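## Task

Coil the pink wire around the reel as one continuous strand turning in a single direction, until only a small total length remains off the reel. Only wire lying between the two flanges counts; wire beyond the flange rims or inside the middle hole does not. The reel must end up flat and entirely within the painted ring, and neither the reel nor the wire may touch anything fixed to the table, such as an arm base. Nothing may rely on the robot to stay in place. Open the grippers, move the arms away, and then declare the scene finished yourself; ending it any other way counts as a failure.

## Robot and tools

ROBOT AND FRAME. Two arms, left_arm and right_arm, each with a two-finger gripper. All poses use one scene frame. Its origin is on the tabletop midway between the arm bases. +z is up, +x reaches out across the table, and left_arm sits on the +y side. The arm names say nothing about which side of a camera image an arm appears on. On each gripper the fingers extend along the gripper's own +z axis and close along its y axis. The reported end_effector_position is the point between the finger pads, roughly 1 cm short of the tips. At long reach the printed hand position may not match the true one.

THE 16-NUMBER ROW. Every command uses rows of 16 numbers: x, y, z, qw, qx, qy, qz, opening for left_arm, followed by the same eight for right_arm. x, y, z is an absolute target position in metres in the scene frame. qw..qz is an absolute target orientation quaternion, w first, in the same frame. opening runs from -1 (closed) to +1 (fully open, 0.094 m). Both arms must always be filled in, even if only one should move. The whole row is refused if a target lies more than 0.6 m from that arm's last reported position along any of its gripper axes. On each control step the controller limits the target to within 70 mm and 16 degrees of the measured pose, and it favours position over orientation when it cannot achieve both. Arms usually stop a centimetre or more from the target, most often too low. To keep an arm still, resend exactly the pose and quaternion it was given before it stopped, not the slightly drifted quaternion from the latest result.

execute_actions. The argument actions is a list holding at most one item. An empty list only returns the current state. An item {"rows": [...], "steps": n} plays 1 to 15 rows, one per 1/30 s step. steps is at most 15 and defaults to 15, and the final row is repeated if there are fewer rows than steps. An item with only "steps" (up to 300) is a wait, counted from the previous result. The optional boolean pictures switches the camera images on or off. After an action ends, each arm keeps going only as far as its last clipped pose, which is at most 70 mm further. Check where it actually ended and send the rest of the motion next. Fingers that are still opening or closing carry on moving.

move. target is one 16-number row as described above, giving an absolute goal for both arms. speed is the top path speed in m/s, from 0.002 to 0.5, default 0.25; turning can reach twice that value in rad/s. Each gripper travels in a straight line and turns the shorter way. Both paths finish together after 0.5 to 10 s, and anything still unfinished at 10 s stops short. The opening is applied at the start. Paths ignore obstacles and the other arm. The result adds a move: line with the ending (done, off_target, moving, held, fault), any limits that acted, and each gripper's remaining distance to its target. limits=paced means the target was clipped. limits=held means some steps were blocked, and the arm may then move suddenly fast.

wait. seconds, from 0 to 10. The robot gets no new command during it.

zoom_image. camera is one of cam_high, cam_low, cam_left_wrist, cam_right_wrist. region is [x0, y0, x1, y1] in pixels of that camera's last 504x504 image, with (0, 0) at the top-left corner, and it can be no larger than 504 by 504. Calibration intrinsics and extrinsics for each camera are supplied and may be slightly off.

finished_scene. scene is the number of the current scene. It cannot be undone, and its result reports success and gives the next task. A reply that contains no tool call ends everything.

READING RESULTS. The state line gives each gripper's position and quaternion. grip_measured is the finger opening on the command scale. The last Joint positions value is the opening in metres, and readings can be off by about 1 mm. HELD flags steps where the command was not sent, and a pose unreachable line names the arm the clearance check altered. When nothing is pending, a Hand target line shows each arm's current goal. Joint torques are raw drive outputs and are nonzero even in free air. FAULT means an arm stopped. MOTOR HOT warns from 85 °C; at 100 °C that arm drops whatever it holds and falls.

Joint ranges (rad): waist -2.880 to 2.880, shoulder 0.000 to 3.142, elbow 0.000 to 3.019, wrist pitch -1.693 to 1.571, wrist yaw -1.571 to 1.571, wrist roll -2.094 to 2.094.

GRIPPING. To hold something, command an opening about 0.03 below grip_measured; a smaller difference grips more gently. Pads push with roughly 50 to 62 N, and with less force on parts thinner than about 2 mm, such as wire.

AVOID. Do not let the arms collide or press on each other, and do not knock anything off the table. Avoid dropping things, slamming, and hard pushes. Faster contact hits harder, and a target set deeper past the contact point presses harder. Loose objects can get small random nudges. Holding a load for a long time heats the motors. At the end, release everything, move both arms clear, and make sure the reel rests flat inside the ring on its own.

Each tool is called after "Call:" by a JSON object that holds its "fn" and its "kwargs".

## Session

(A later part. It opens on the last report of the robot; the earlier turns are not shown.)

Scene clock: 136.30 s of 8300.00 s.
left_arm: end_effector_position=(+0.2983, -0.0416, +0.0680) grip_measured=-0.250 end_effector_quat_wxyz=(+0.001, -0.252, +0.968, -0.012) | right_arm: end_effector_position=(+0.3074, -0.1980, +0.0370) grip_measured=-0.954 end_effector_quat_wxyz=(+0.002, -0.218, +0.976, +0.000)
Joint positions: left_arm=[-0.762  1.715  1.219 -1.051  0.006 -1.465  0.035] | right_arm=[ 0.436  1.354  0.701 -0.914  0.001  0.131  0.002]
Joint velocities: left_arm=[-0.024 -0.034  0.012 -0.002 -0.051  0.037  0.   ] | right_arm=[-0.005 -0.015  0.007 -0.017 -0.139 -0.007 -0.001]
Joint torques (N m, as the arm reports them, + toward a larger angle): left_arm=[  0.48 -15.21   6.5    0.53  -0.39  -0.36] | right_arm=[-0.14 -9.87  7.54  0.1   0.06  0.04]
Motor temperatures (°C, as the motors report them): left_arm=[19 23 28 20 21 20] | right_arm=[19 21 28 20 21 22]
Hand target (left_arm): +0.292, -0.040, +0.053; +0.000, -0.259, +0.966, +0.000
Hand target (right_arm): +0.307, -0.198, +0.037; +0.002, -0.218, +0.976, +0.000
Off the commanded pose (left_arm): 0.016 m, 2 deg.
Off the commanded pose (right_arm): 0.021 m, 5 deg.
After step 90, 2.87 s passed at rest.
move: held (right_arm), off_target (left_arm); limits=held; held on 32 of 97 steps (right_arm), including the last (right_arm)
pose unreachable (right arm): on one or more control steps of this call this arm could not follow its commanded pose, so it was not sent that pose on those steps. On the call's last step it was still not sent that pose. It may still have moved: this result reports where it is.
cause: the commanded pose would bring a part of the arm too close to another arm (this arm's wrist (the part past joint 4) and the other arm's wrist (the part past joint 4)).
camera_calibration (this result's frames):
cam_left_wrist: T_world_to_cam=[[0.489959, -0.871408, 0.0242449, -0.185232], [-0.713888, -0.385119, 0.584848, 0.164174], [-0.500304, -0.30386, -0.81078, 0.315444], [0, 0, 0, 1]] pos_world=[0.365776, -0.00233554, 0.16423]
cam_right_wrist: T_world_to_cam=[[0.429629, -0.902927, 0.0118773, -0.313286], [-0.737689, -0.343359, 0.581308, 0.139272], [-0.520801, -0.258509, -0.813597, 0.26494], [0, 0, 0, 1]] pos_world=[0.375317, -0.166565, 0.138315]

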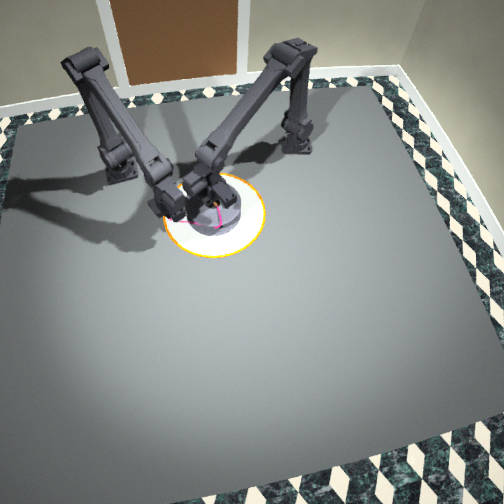

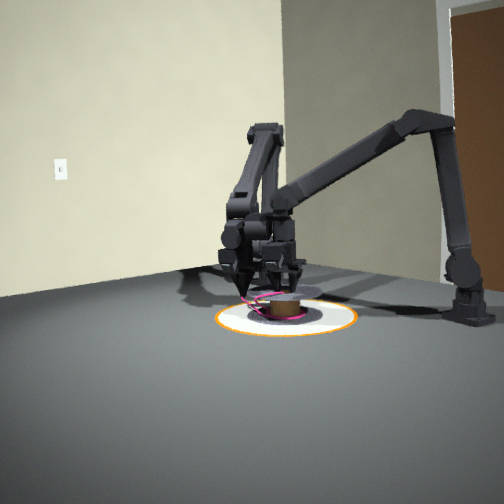

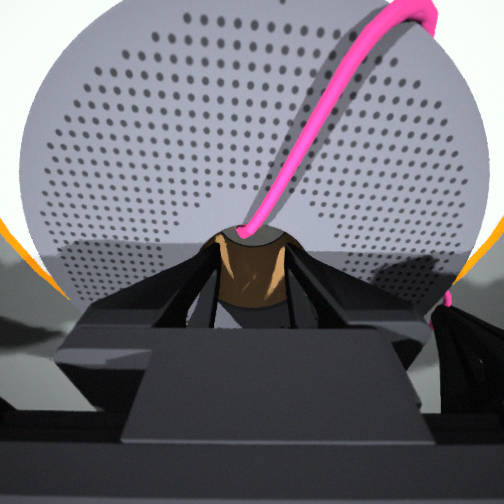

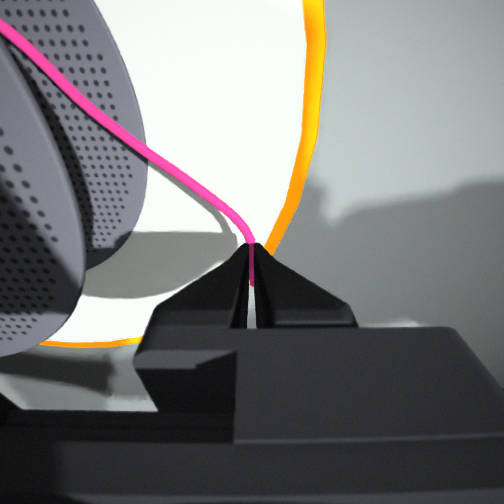

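Call:
{"fn": "move", "kwargs": {"target": [0.292,-0.040,0.053,0,-0.259,0.966,0,-0.95,0.30,-0.195,0.035,0,0,0.866,0.5,-0.97], "speed": 0.3}}

Call:
{"fn": "move", "kwargs": {"target": [0.292,-0.040,0.053,0,0.574,0.819,0,-0.95,0.30,-0.195,0.035,0,0,0.866,0.5,-0.97], "speed": 0.5}}

Call:
{"fn": "move", "kwargs": {"target": [0.292,-0.040,0.053,0,0.574,0.819,0,-0.24,0.30,-0.195,0.035,0,0,0.866,0.5,-0.97]}}

Scene clock: 146.20 s of 8300.00 s.
left_arm: end_effector_position=(+0.2987, -0.0414, +0.0680) grip_measured=-0.947 end_effector_quat_wxyz=(+0.002, -0.257, +0.966, -0.012) | right_arm: end_effector_position=(+0.3016, -0.1915, +0.0402) grip_measured=-0.954 end_effector_quat_wxyz=(+0.009, -0.015, +0.866, +0.500)
Joint positions: left_arm=[-0.762  1.715  1.219 -1.051  0.004 -1.476  0.002] | right_arm=[-0.035  1.415  0.441 -0.425 -1.038  0.163  0.002]
Joint velocities: left_arm=[-0.015 -0.015 -0.012 -0.007 -0.007  0.051  0.001] | right_arm=[ 0.015 -0.015 -0.002  0.017  0.051 -0.022 -0.   ]
Joint torques (N m, as the arm reports them, + toward a larger angle): left_arm=[  0.51 -15.22   6.49   0.54  -0.29  -0.28] | right_arm=[-1.34 -7.61  4.86  1.   -0.59  0.08]
Motor temperatures (°C, as the motors report them): left_arm=[19 23 28 20 21 20] | right_arm=[19 21 28 20 21 22]
Hand target (left_arm): +0.292, -0.040, +0.053; +0.000, -0.259, +0.966, +0.000
Hand target (right_arm): +0.301, -0.195, +0.036; +0.007, -0.002, +0.866, +0.501
Off the commanded pose (left_arm): 0.016 m, 1 deg.
Off the commanded pose (right_arm): 0.006 m, 2 deg.
After step 90, 4.63 s passed at rest.
move: off_target (left_arm)
camera_calibration (this result's frames):
cam_left_wrist: T_world_to_cam=[[0.499245, -0.866129, 0.0239571, -0.187721], [-0.710837, -0.39361, 0.582908, 0.163414], [-0.495444, -0.308044, -0.812185, 0.314181], [0, 0, 0, 1]] pos_world=[0.365539, -0.00148776, 0.164414]
cam_right_wrist: T_world_to_cam=[[0.0389034, -0.50984, -0.859389, -0.0768585], [-0.81136, -0.518117, 0.270648, 0.136581], [-0.583251, 0.686745, -0.43382, 0.450767], [0, 0, 0, 1]] pos_world=[0.376717, -0.277982, 0.0925347]

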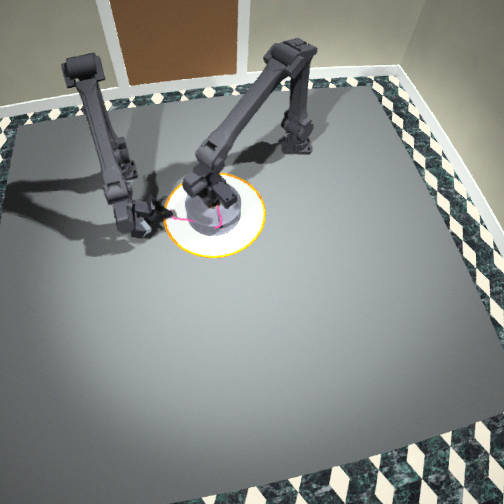

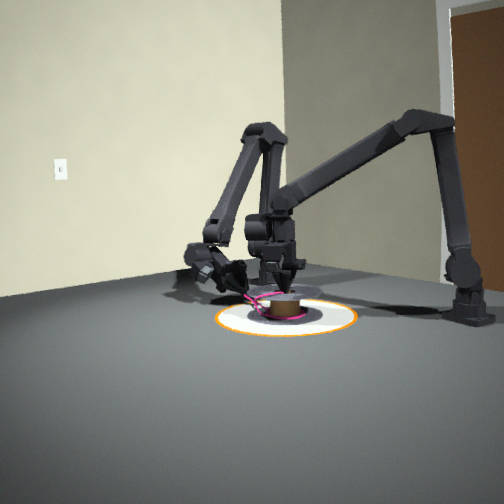

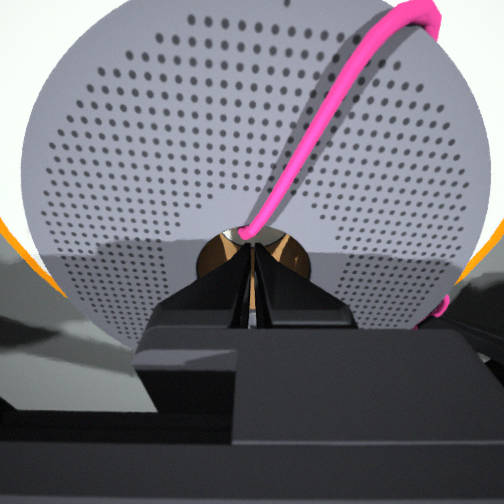

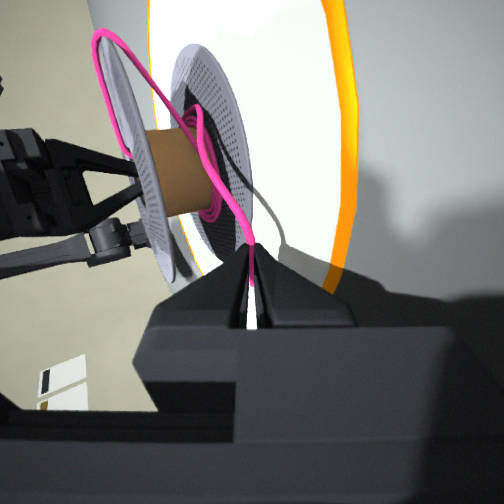

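Scene clock: 148.70 s of 8300.00 s.
left_arm: end_effector_position=(+0.2988, -0.0413, +0.0680) grip_measured=-0.947 end_effector_quat_wxyz=(+0.011, +0.562, +0.827, -0.006) | right_arm: end_effector_position=(+0.3015, -0.1915, +0.0400) grip_measured=-0.954 end_effector_quat_wxyz=(+0.009, -0.015, +0.866, +0.500)
Joint positions: left_arm=[-0.762  1.715  1.219 -1.051  0.003  0.237  0.002] | right_arm=[-0.035  1.416  0.441 -0.425 -1.038  0.163  0.002]
Joint velocities: left_arm=[-0.005 -0.005 -0.022 -0.007  0.037 -0.022  0.   ] | right_arm=[-0.005  0.005 -0.007 -0.012  0.037 -0.037 -0.002]
Joint torques (N m, as the arm reports them, + toward a larger angle): left_arm=[  0.54 -15.3    6.57   0.62  -0.15   0.08] | right_arm=[-1.28 -7.18  5.22  0.39 -0.59  0.06]
Motor temperatures (°C, as the motors report them): left_arm=[19 23 28 20 21 20] | right_arm=[19 21 28 20 22 22]
Hand target (left_arm): +0.292, -0.040, +0.053; -0.000, +0.574, +0.819, +0.000
Hand target (right_arm): +0.300, -0.195, +0.035; +0.000, +0.000, +0.866, +0.500
Off the commanded pose (left_arm): 0.016 m, 2 deg.
Off the commanded pose (right_arm): 0.006 m, 2 deg.
move: off_target (left_arm)
camera_calibration (this result's frames):
cam_left_wrist: T_world_to_cam=[[-0.92861, -0.371044, -0.00311241, 0.261207], [-0.308552, 0.767498, 0.56191, 0.0927003], [-0.206104, 0.522755, -0.827193, 0.263135], [0, 0, 0, 1]] pos_world=[0.325395, -0.111783, 0.166387]
cam_right_wrist: T_world_to_cam=[[0.038251, -0.509905, -0.85938, -0.0768397], [-0.811154, -0.518097, 0.271303, 0.13649], [-0.58358, 0.686712, -0.433429, 0.450726], [0, 0, 0, 1]] pos_world=[0.376688, -0.277985, 0.0922931]

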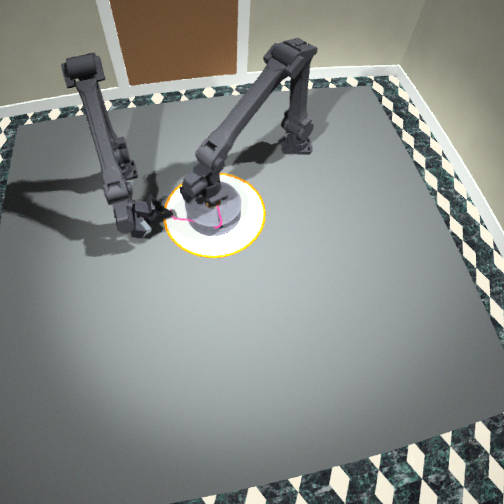

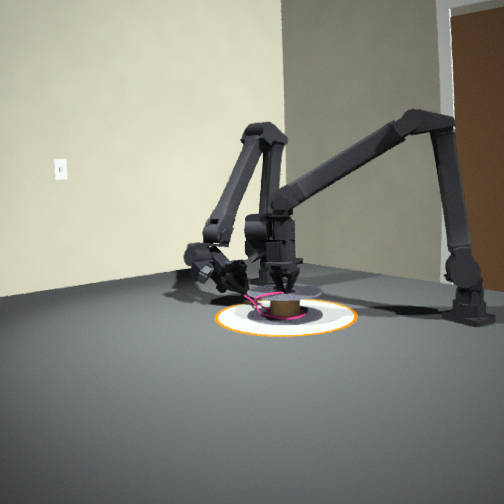

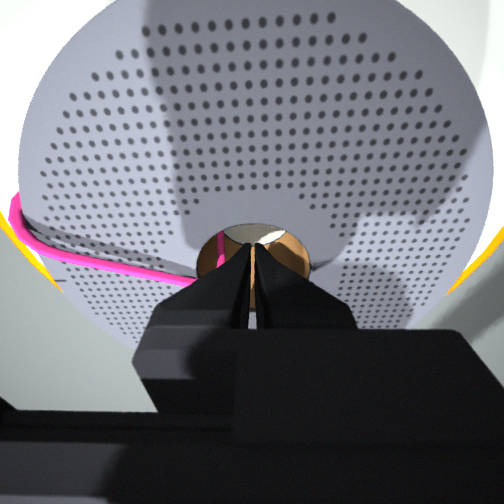

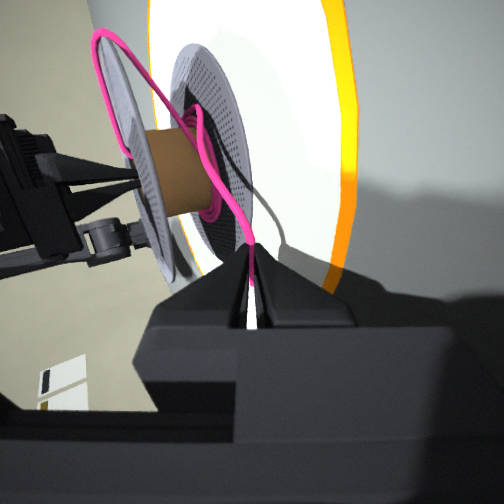

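Scene clock: 149.40 s of 8300.00 s.
left_arm: end_effector_position=(+0.2988, -0.0413, +0.0680) grip_measured=-0.256 end_effector_quat_wxyz=(+0.011, +0.562, +0.827, -0.005) | right_arm: end_effector_position=(+0.3015, -0.1915, +0.0400) grip_measured=-0.954 end_effector_quat_wxyz=(+0.009, -0.015, +0.866, +0.500)
Joint positions: left_arm=[-0.762  1.715  1.219 -1.051  0.003  0.238  0.035] | right_arm=[-0.035  1.416  0.441 -0.425 -1.038  0.163  0.002]
Joint velocities: left_arm=[-0.015 -0.005  0.012  0.022  0.037  0.037 -0.001] | right_arm=[-0.015 -0.005 -0.007 -0.007 -0.037 -0.022 -0.   ]
Joint torques (N m, as the arm reports them, + toward a larger angle): left_arm=[  0.49 -15.34   6.57   0.62  -0.13   0.07] | right_arm=[-1.27 -7.2   5.23  0.4  -0.59  0.06]
Motor temperatures (°C, as the motors report them): left_arm=[19 23 28 20 21 20] | right_arm=[19 21 28 20 22 22]
Hand target (left_arm): +0.292, -0.040, +0.053; -0.000, +0.574, +0.819, +0.000
Hand target (right_arm): +0.300, -0.195, +0.035; +0.000, +0.000, +0.866, +0.500
Off the commanded pose (left_arm): 0.017 m, 2 deg.
Off the commanded pose (right_arm): 0.006 m, 2 deg.
move: off_target (left_arm)
camera_calibration (this result's frames):
cam_left_wrist: T_world_to_cam=[[-0.928747, -0.370698, -0.00349257, 0.261352], [-0.308446, 0.767487, 0.561983, 0.0926509], [-0.205645, 0.523017, -0.827141, 0.262996], [0, 0, 0, 1]] pos_world=[0.325391, -0.111778, 0.16638]
cam_right_wrist: T_world_to_cam=[[0.038251, -0.509905, -0.85938, -0.0768397], [-0.811154, -0.518097, 0.271303, 0.13649], [-0.58358, 0.686712, -0.433429, 0.450726], [0, 0, 0, 1]] pos_world=[0.376688, -0.277985, 0.0922931]

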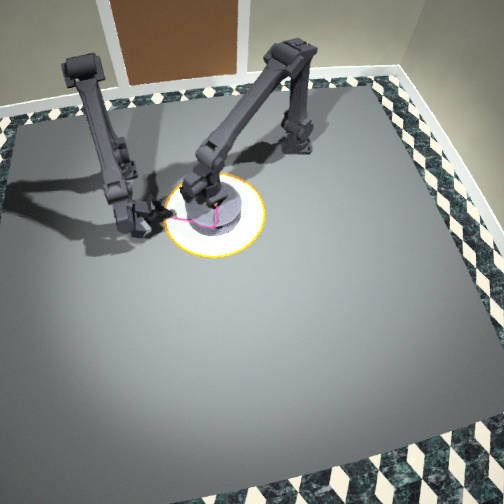

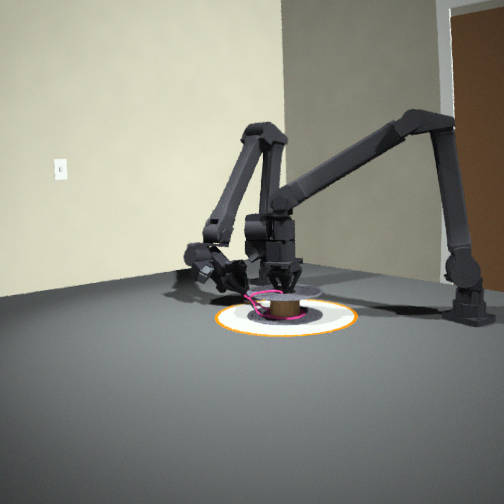

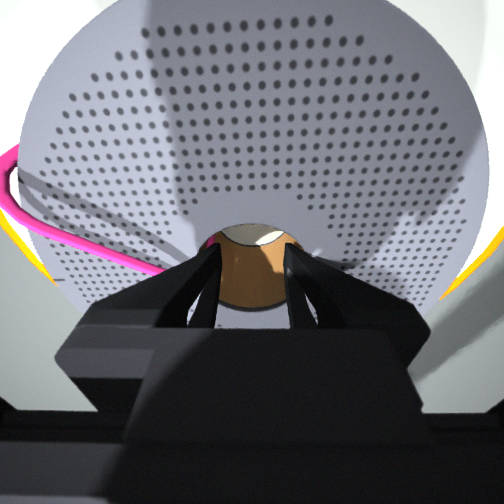

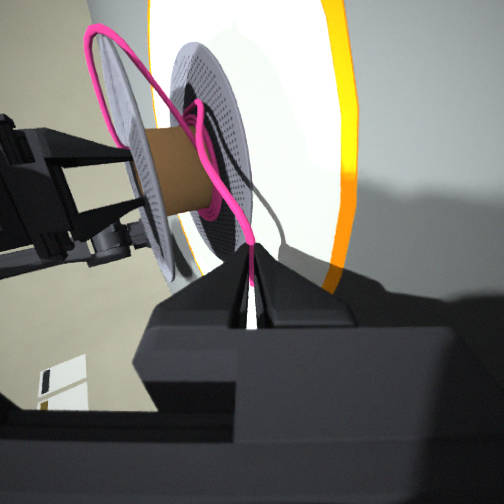

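Call:
{"fn": "move", "kwargs": {"target": [0.292,-0.040,0.053,0,-0.42,0.907,0,-0.24,0.295,-0.125,0.03,0,0,0.866,0.5,-0.97], "speed": 0.3}}

Call:
{"fn": "zoom_image", "kwargs": {"camera": "cam_low", "region": [190,240,370,350]}}

Scene clock: 156.53 s of 8300.00 s.
left_arm: end_effector_position=(+0.2986, -0.0415, +0.0681) grip_measured=-0.256 end_effector_quat_wxyz=(+0.001, -0.412, +0.911, -0.012) | right_arm: end_effector_position=(+0.3021, -0.1273, +0.0367) grip_measured=-0.954 end_effector_quat_wxyz=(+0.008, -0.002, +0.865, +0.502)
Joint positions: left_arm=[-0.762  1.715  1.219 -1.051  0.003 -1.808  0.035] | right_arm=[ 0.203  1.436  0.397  0.01  -0.953  0.616  0.002]
Joint velocities: left_arm=[-0.005 -0.015  0.012 -0.007 -0.037 -0.081 -0.   ] | right_arm=[-0.005 -0.005  0.002 -0.007 -0.022 -0.022  0.   ]
Joint torques (N m, as the arm reports them, + toward a larger angle): left_arm=[  0.55 -15.18   6.48   0.51  -0.25  -0.35] | right_arm=[ 1.25 -7.49  4.67  1.59 -0.27  0.07]
Motor temperatures (°C, as the motors report them): left_arm=[19 23 28 20 21 20] | right_arm=[19 21 28 20 22 22]
Hand target (left_arm): +0.292, -0.040, +0.053; +0.000, -0.420, +0.908, -0.000
Hand target (right_arm): +0.295, -0.125, +0.030; -0.002, -0.001, +0.867, +0.499
Off the commanded pose (left_arm): 0.017 m, 2 deg.
Off the commanded pose (right_arm): 0.010 m, 1 deg.
After step 90, 0.10 s passed at rest.
move: off_target (left_arm)
camera_calibration (this result's frames):
cam_left_wrist: T_world_to_cam=[[0.753536, -0.657013, 0.0227531, -0.254925], [-0.541367, -0.600521, 0.58847, 0.103613], [-0.372968, -0.455751, -0.808199, 0.271257], [0, 0, 0, 1]] pos_world=[0.349358, 0.0183586, 0.164057]
cam_right_wrist: T_world_to_cam=[[0.016258, -0.506443, -0.86212, -0.0397547], [-0.81806, -0.502505, 0.279763, 0.174942], [-0.574904, 0.700717, -0.42247, 0.40429], [0, 0, 0, 1]] pos_world=[0.376187, -0.215517, 0.0875846]

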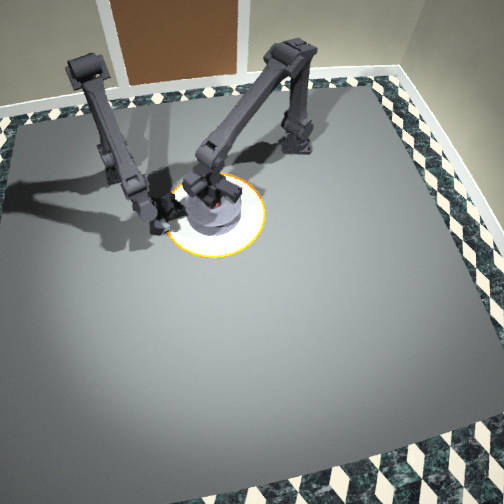

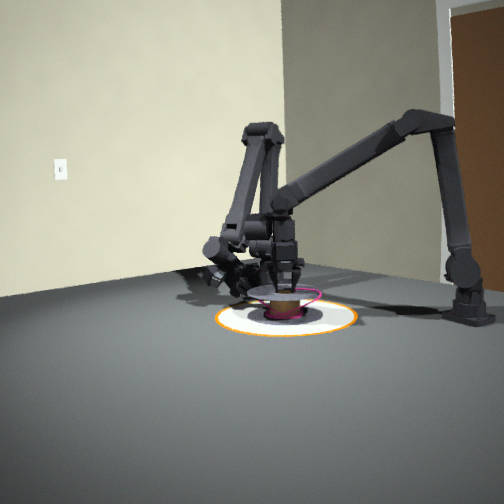

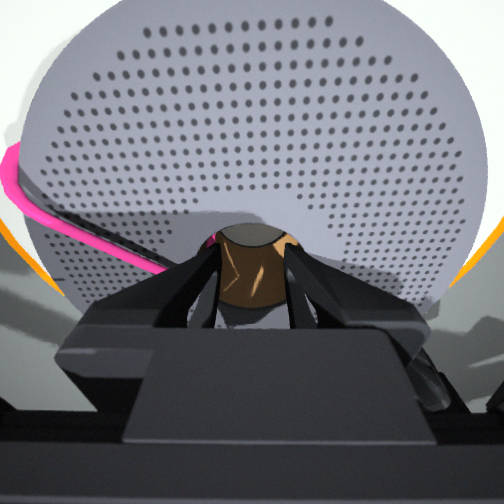

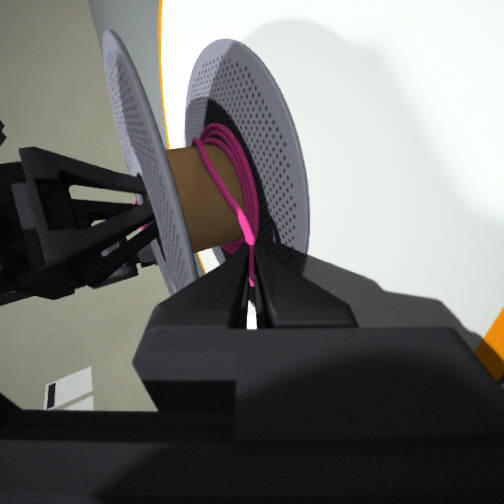

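Region (190, 240, 370, 350) of cam_low's 504x504 image, scaled by 2.800, with more detail than that image has.

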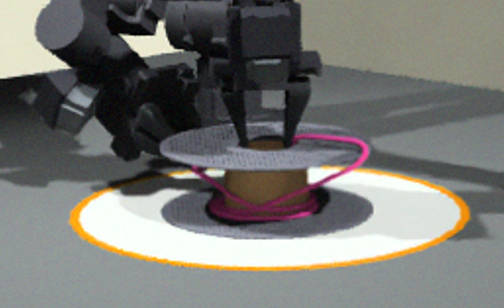

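Tighten a little more, then release.

Call:
{"fn": "move", "kwargs": {"target": [0.292,-0.040,0.053,0,-0.48,0.877,0,-0.24,0.275,-0.116,0.027,0.044,0.075,0.862,0.498,-0.97], "speed": 0.08}}

Call:
{"fn": "move", "kwargs": {"target": [0.292,-0.040,0.053,0,-0.48,0.877,0,-0.24,0.275,-0.116,0.027,0.044,0.075,0.862,0.498,-0.8]}}

Call:
{"fn": "move", "kwargs": {"target": [0.292,-0.040,0.053,0,-0.48,0.877,0,-0.24,0.27,-0.19,0.06,0.044,0.075,0.862,0.498,-0.8], "speed": 0.1}}

Scene clock: 161.23 s of 8300.00 s.
left_arm: end_effector_position=(+0.2986, -0.0415, +0.0681) grip_measured=-0.256 end_effector_quat_wxyz=(+0.000, -0.474, +0.880, -0.012) | right_arm: end_effector_position=(+0.2786, -0.1188, +0.0219) grip_measured=-0.954 end_effector_quat_wxyz=(+0.040, +0.080, +0.866, +0.491)
Joint positions: left_arm=[-0.762  1.715  1.219 -1.051  0.003 -1.945  0.035] | right_arm=[ 0.321  1.417  0.246  0.377 -0.766  0.966  0.002]
Joint velocities: left_arm=[ 0.005  0.005 -0.002 -0.027  0.037 -0.022 -0.001] | right_arm=[ 0.005 -0.015 -0.007  0.022 -0.095 -0.066 -0.001]
Joint torques (N m, as the arm reports them, + toward a larger angle): left_arm=[  0.56 -15.2    6.46   0.49  -0.25  -0.36] | right_arm=[ 1.3  -8.9   4.01  2.02 -0.14  0.08]
Motor temperatures (°C, as the motors report them): left_arm=[19 23 28 20 21 20] | right_arm=[19 21 27 20 22 22]
Hand target (left_arm): +0.292, -0.040, +0.053; +0.000, -0.480, +0.877, +0.000
Hand target (right_arm): +0.275, -0.116, +0.026; +0.044, +0.074, +0.863, +0.497
Off the commanded pose (left_arm): 0.017 m, 2 deg.
Off the commanded pose (right_arm): 0.007 m, 1 deg.
After step 90, 0.20 s passed at rest.
move: off_target (left_arm)
camera_calibration (this result's frames):
cam_left_wrist: T_world_to_cam=[[0.836426, -0.547662, 0.0213806, -0.275041], [-0.452408, -0.667875, 0.59099, 0.0740875], [-0.309383, -0.503992, -0.806395, 0.250149], [0, 0, 0, 1]] pos_world=[0.340962, 0.0249246, 0.163815]
cam_right_wrist: T_world_to_cam=[[-0.0961831, -0.514955, -0.851804, -0.0177509], [-0.884544, -0.3482, 0.310383, 0.20029], [-0.456432, 0.783312, -0.42201, 0.355344], [0, 0, 0, 1]] pos_world=[0.337649, -0.217745, 0.0726715]

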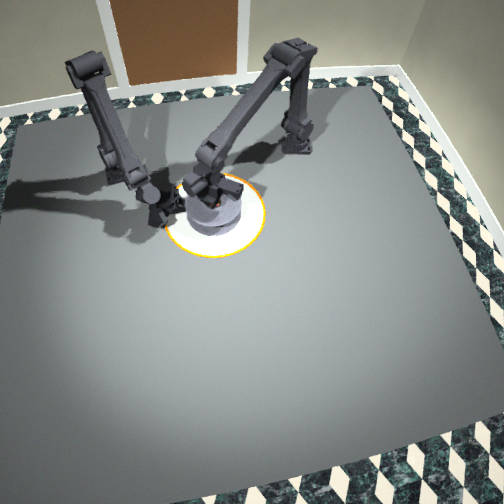

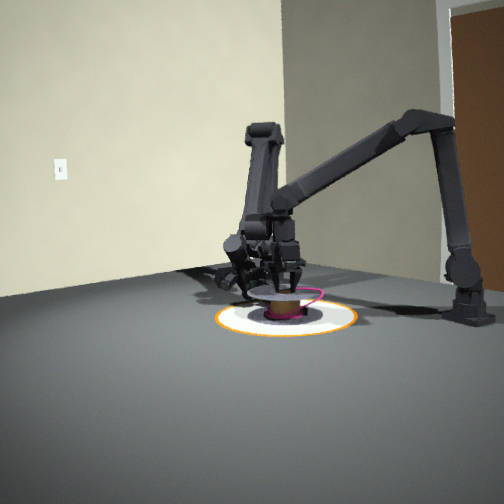

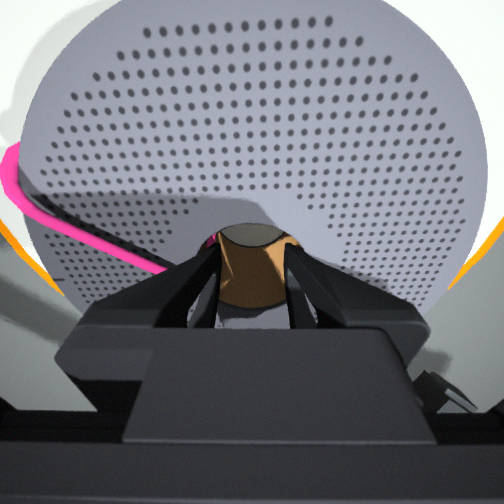

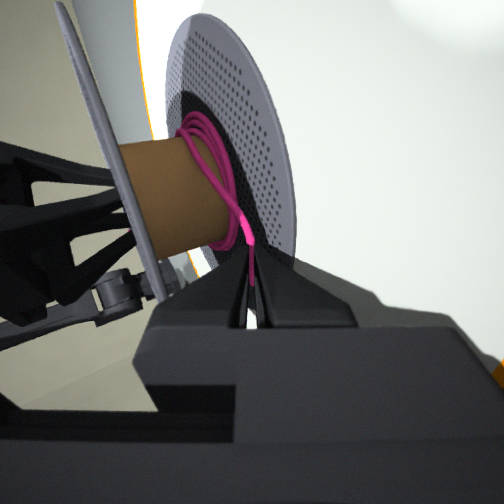

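Scene clock: 161.93 s of 8300.00 s.
left_arm: end_effector_position=(+0.2986, -0.0415, +0.0681) grip_measured=-0.256 end_effector_quat_wxyz=(+0.000, -0.475, +0.880, -0.012) | right_arm: end_effector_position=(+0.2791, -0.1186, +0.0225) grip_measured=-0.802 end_effector_quat_wxyz=(+0.040, +0.081, +0.866, +0.492)
Joint positions: left_arm=[-0.762  1.715  1.219 -1.051  0.003 -1.947  0.035] | right_arm=[ 0.321  1.417  0.246  0.38  -0.766  0.971  0.009]
Joint velocities: left_arm=[ 0.005  0.015  0.007 -0.012 -0.007  0.051  0.001] | right_arm=[ 0.005 -0.005  0.017 -0.002 -0.022  0.095 -0.001]
Joint torques (N m, as the arm reports them, + toward a larger angle): left_arm=[  0.56 -15.11   6.47   0.5   -0.25  -0.36] | right_arm=[ 1.15 -8.99  3.85  2.03 -0.21  0.05]
Motor temperatures (°C, as the motors report them): left_arm=[19 23 28 20 21 20] | right_arm=[19 21 27 20 22 22]
Hand target (left_arm): +0.292, -0.040, +0.053; +0.000, -0.480, +0.877, +0.000
Hand target (right_arm): +0.275, -0.116, +0.027; +0.044, +0.075, +0.863, +0.498
Off the commanded pose (left_arm): 0.017 m, 2 deg.
Off the commanded pose (right_arm): 0.007 m, 1 deg.
move: off_target (left_arm)
camera_calibration (this result's frames):
cam_left_wrist: T_world_to_cam=[[0.83747, -0.546066, 0.0213586, -0.275285], [-0.451109, -0.668723, 0.591024, 0.0736623], [-0.308455, -0.5046, -0.806371, 0.249845], [0, 0, 0, 1]] pos_world=[0.340839, 0.0250076, 0.163811]
cam_right_wrist: T_world_to_cam=[[-0.0981443, -0.512648, -0.852971, -0.0162374], [-0.885191, -0.346698, 0.310222, 0.200968], [-0.454758, 0.785489, -0.419765, 0.355367], [0, 0, 0, 1]] pos_world=[0.337907, -0.217786, 0.0729761]

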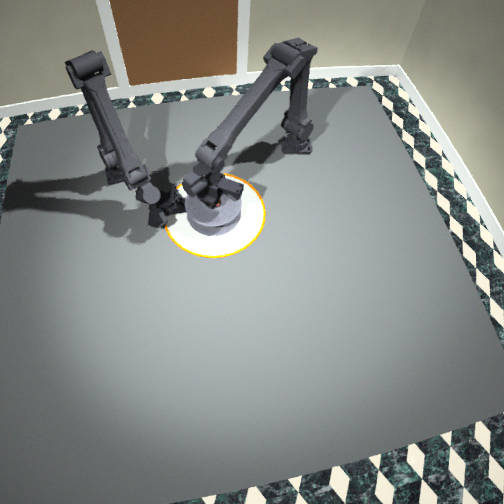

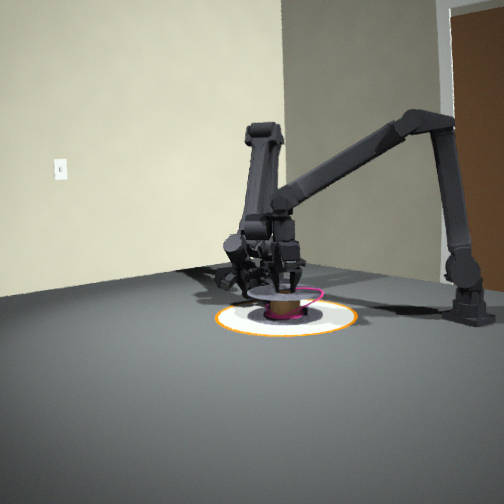

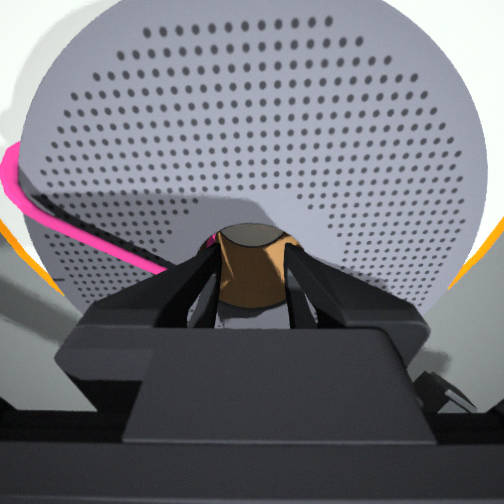

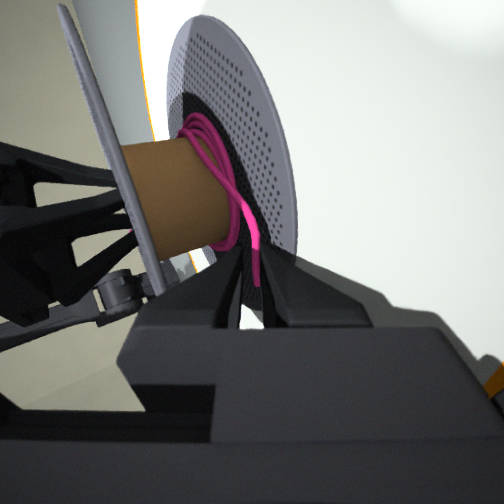

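Scene clock: 163.33 s of 8300.00 s.
left_arm: end_effector_position=(+0.2986, -0.0415, +0.0681) grip_measured=-0.256 end_effector_quat_wxyz=(+0.000, -0.475, +0.880, -0.012) | right_arm: end_effector_position=(+0.2615, -0.1880, +0.0545) grip_measured=-0.802 end_effector_quat_wxyz=(+0.035, +0.079, +0.863, +0.498)
Joint positions: left_arm=[-0.762  1.715  1.219 -1.051  0.003 -1.947  0.035] | right_arm=[ 0.026  1.116  0.234 -0.19  -0.962  0.607  0.009]
Joint velocities: left_arm=[ 0.005 -0.015  0.002  0.002 -0.066 -0.007 -0.001] | right_arm=[-0.005 -0.005 -0.017 -0.012  0.022 -0.066 -0.   ]
Joint torques (N m, as the arm reports them, + toward a larger angle): left_arm=[  0.59 -15.14   6.47   0.49  -0.25  -0.35] | right_arm=[-1.32 -5.39  8.24  0.45 -0.48 -0.15]
Motor temperatures (°C, as the motors report them): left_arm=[19 24 28 20 21 20] | right_arm=[19 20 27 20 22 22]
Hand target (left_arm): +0.292, -0.040, +0.053; +0.000, -0.480, +0.877, +0.000
Hand target (right_arm): +0.269, -0.190, +0.060; +0.045, +0.076, +0.862, +0.499
Off the commanded pose (left_arm): 0.017 m, 2 deg.
Off the commanded pose (right_arm): 0.010 m, 1 deg.
move: off_target (left_arm)
camera_calibration (this result's frames):
cam_left_wrist: T_world_to_cam=[[0.83747, -0.546066, 0.0213586, -0.275285], [-0.451109, -0.668723, 0.591024, 0.0736623], [-0.308455, -0.5046, -0.806371, 0.249845], [0, 0, 0, 1]] pos_world=[0.340839, 0.0250076, 0.163811]
cam_right_wrist: T_world_to_cam=[[-0.0978698, -0.502138, -0.859232, -0.0239974], [-0.88029, -0.35906, 0.310105, 0.147768], [-0.464231, 0.786723, -0.406886, 0.417384], [0, 0, 0, 1]] pos_world=[0.321493, -0.287358, 0.103385]

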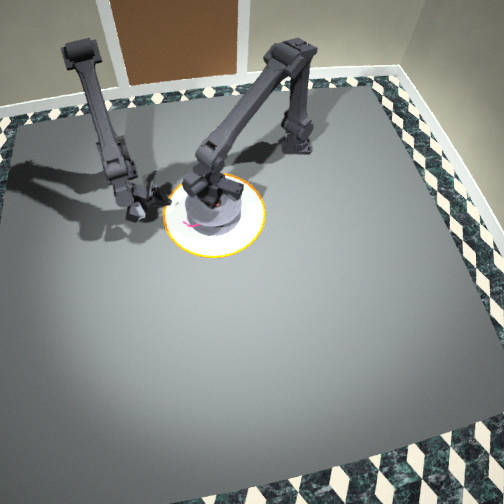

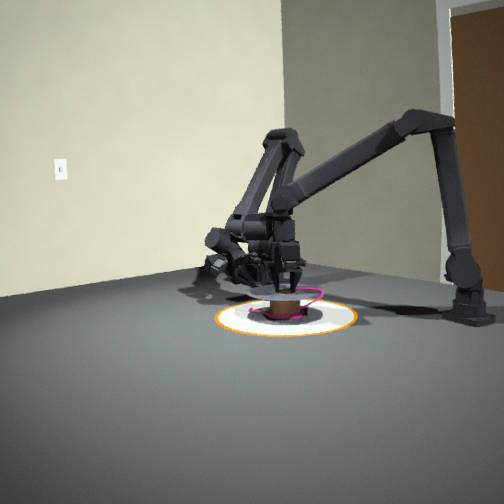

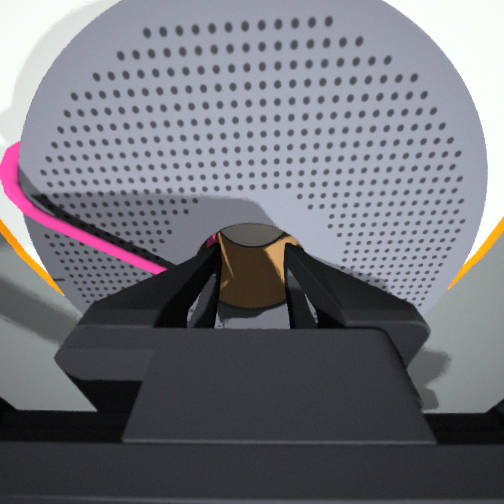

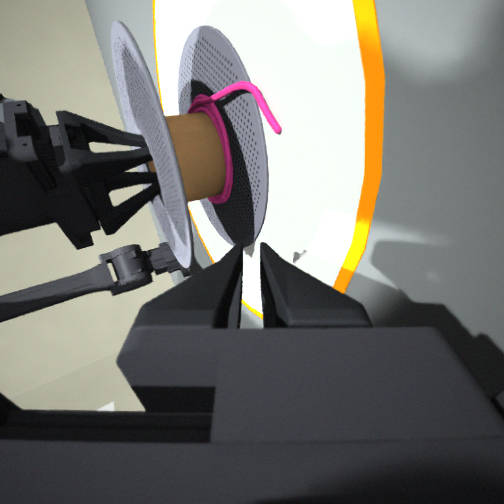

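Call:
{"fn": "move", "kwargs": {"target": [0.292,-0.040,0.053,0,0.6,0.8,0,-0.24,0.245,-0.19,0.04,0.471,-0.469,0.671,0.329,-1], "speed": 0.4}}

Scene clock: 176.00 s of 8300.00 s.
left_arm: end_effector_position=(+0.2988, -0.0413, +0.0681) grip_measured=-0.255 end_effector_quat_wxyz=(+0.011, +0.585, +0.811, -0.004) | right_arm: end_effector_position=(+0.2496, -0.1902, +0.0417) grip_measured=-0.996 end_effector_quat_wxyz=(+0.433, -0.419, +0.715, +0.355)
Joint positions: left_arm=[-0.762  1.715  1.219 -1.051  0.001  0.294  0.035] | right_arm=[ 0.039  1.234  0.018  0.542 -0.929 -0.413  0.   ]
Joint velocities: left_arm=[-0.005 -0.015  0.022  0.002 -0.022 -0.051 -0.001] | right_arm=[-0.024 -0.005 -0.002  0.007  0.022 -0.066 -0.001]
Joint torques (N m, as the arm reports them, + toward a larger angle): left_arm=[  0.61 -15.26   6.58   0.62  -0.06   0.14] | right_arm=[-0.09 -4.5   4.54  1.12 -0.28  0.06]
Motor temperatures (°C, as the motors report them): left_arm=[19 24 28 20 21 20] | right_arm=[19 20 28 20 22 22]
Hand target (left_arm): +0.292, -0.040, +0.053; -0.000, +0.600, +0.800, +0.000
Hand target (right_arm): +0.250, -0.190, +0.042; +0.433, -0.418, +0.715, +0.355
Off the commanded pose (left_arm): 0.017 m, 3 deg.
Off the commanded pose (right_arm): 0.005 m, 9 deg.
After step 90, 6.13 s passed at rest.
move: held (right_arm), off_target (left_arm); limits=held; held on 22 of 106 steps (right_arm), including the last (right_arm)
pose unreachable (right arm): on one or more control steps of this call this arm could not follow its commanded pose, so it was not sent that pose on those steps. On the call's last step it was still not sent that pose. It may still have moved: this result reports where it is.
cause: the commanded pose would bring two parts of the arm too close to each other (its shoulder (the part past joint 1) and its forearm (the part past joint 3), with joints 2 (shoulder) and 3 (elbow) between them).
camera_calibration (this result's frames):
cam_left_wrist: T_world_to_cam=[[-0.94815, -0.317752, -0.00676751, 0.269524], [-0.266373, 0.782862, 0.562293, 0.08062], [-0.173372, 0.534941, -0.82691, 0.253993], [0, 0, 0, 1]] pos_world=[0.32106, -0.113344, 0.166522]
cam_right_wrist: T_world_to_cam=[[0.903718, -0.405824, -0.136385, -0.29911], [-0.41336, -0.744136, -0.524781, -0.0144753], [0.11148, 0.53063, -0.84024, 0.234007], [0, 0, 0, 1]] pos_world=[0.23824, -0.256329, 0.148232]

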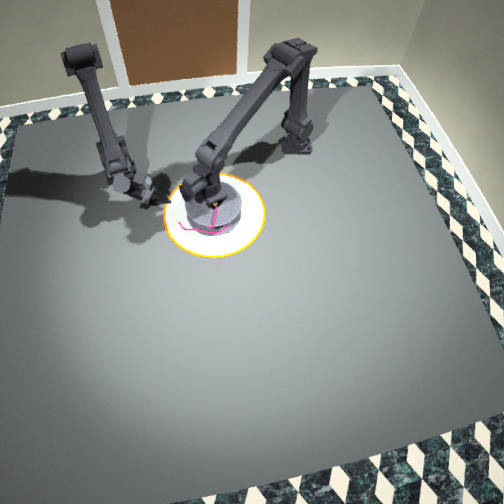

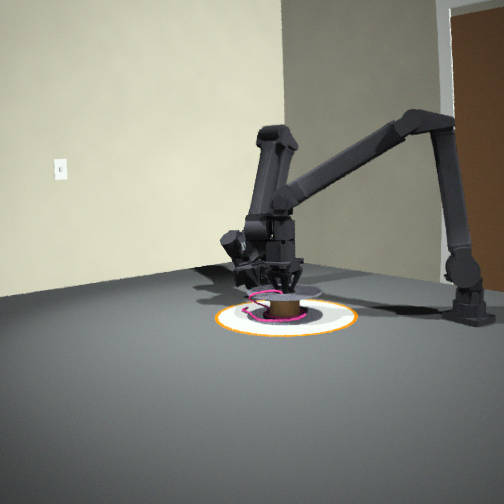

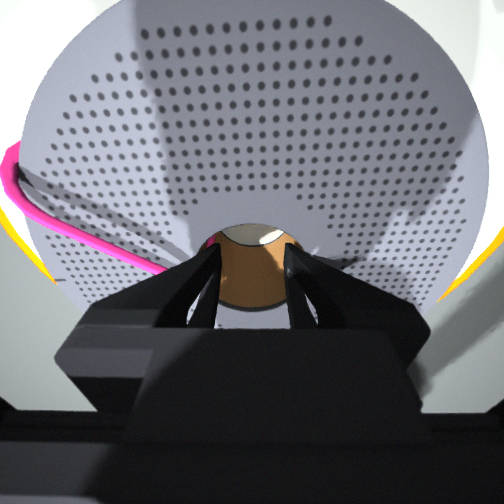

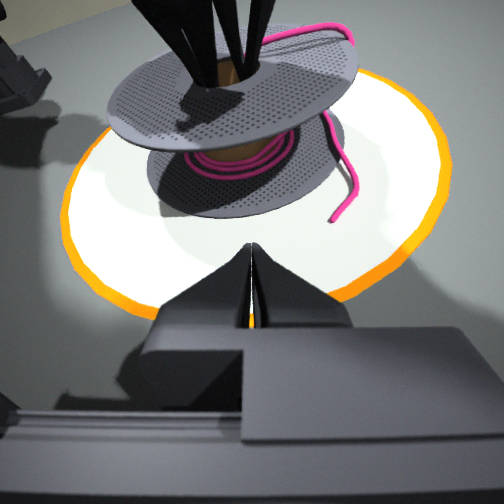

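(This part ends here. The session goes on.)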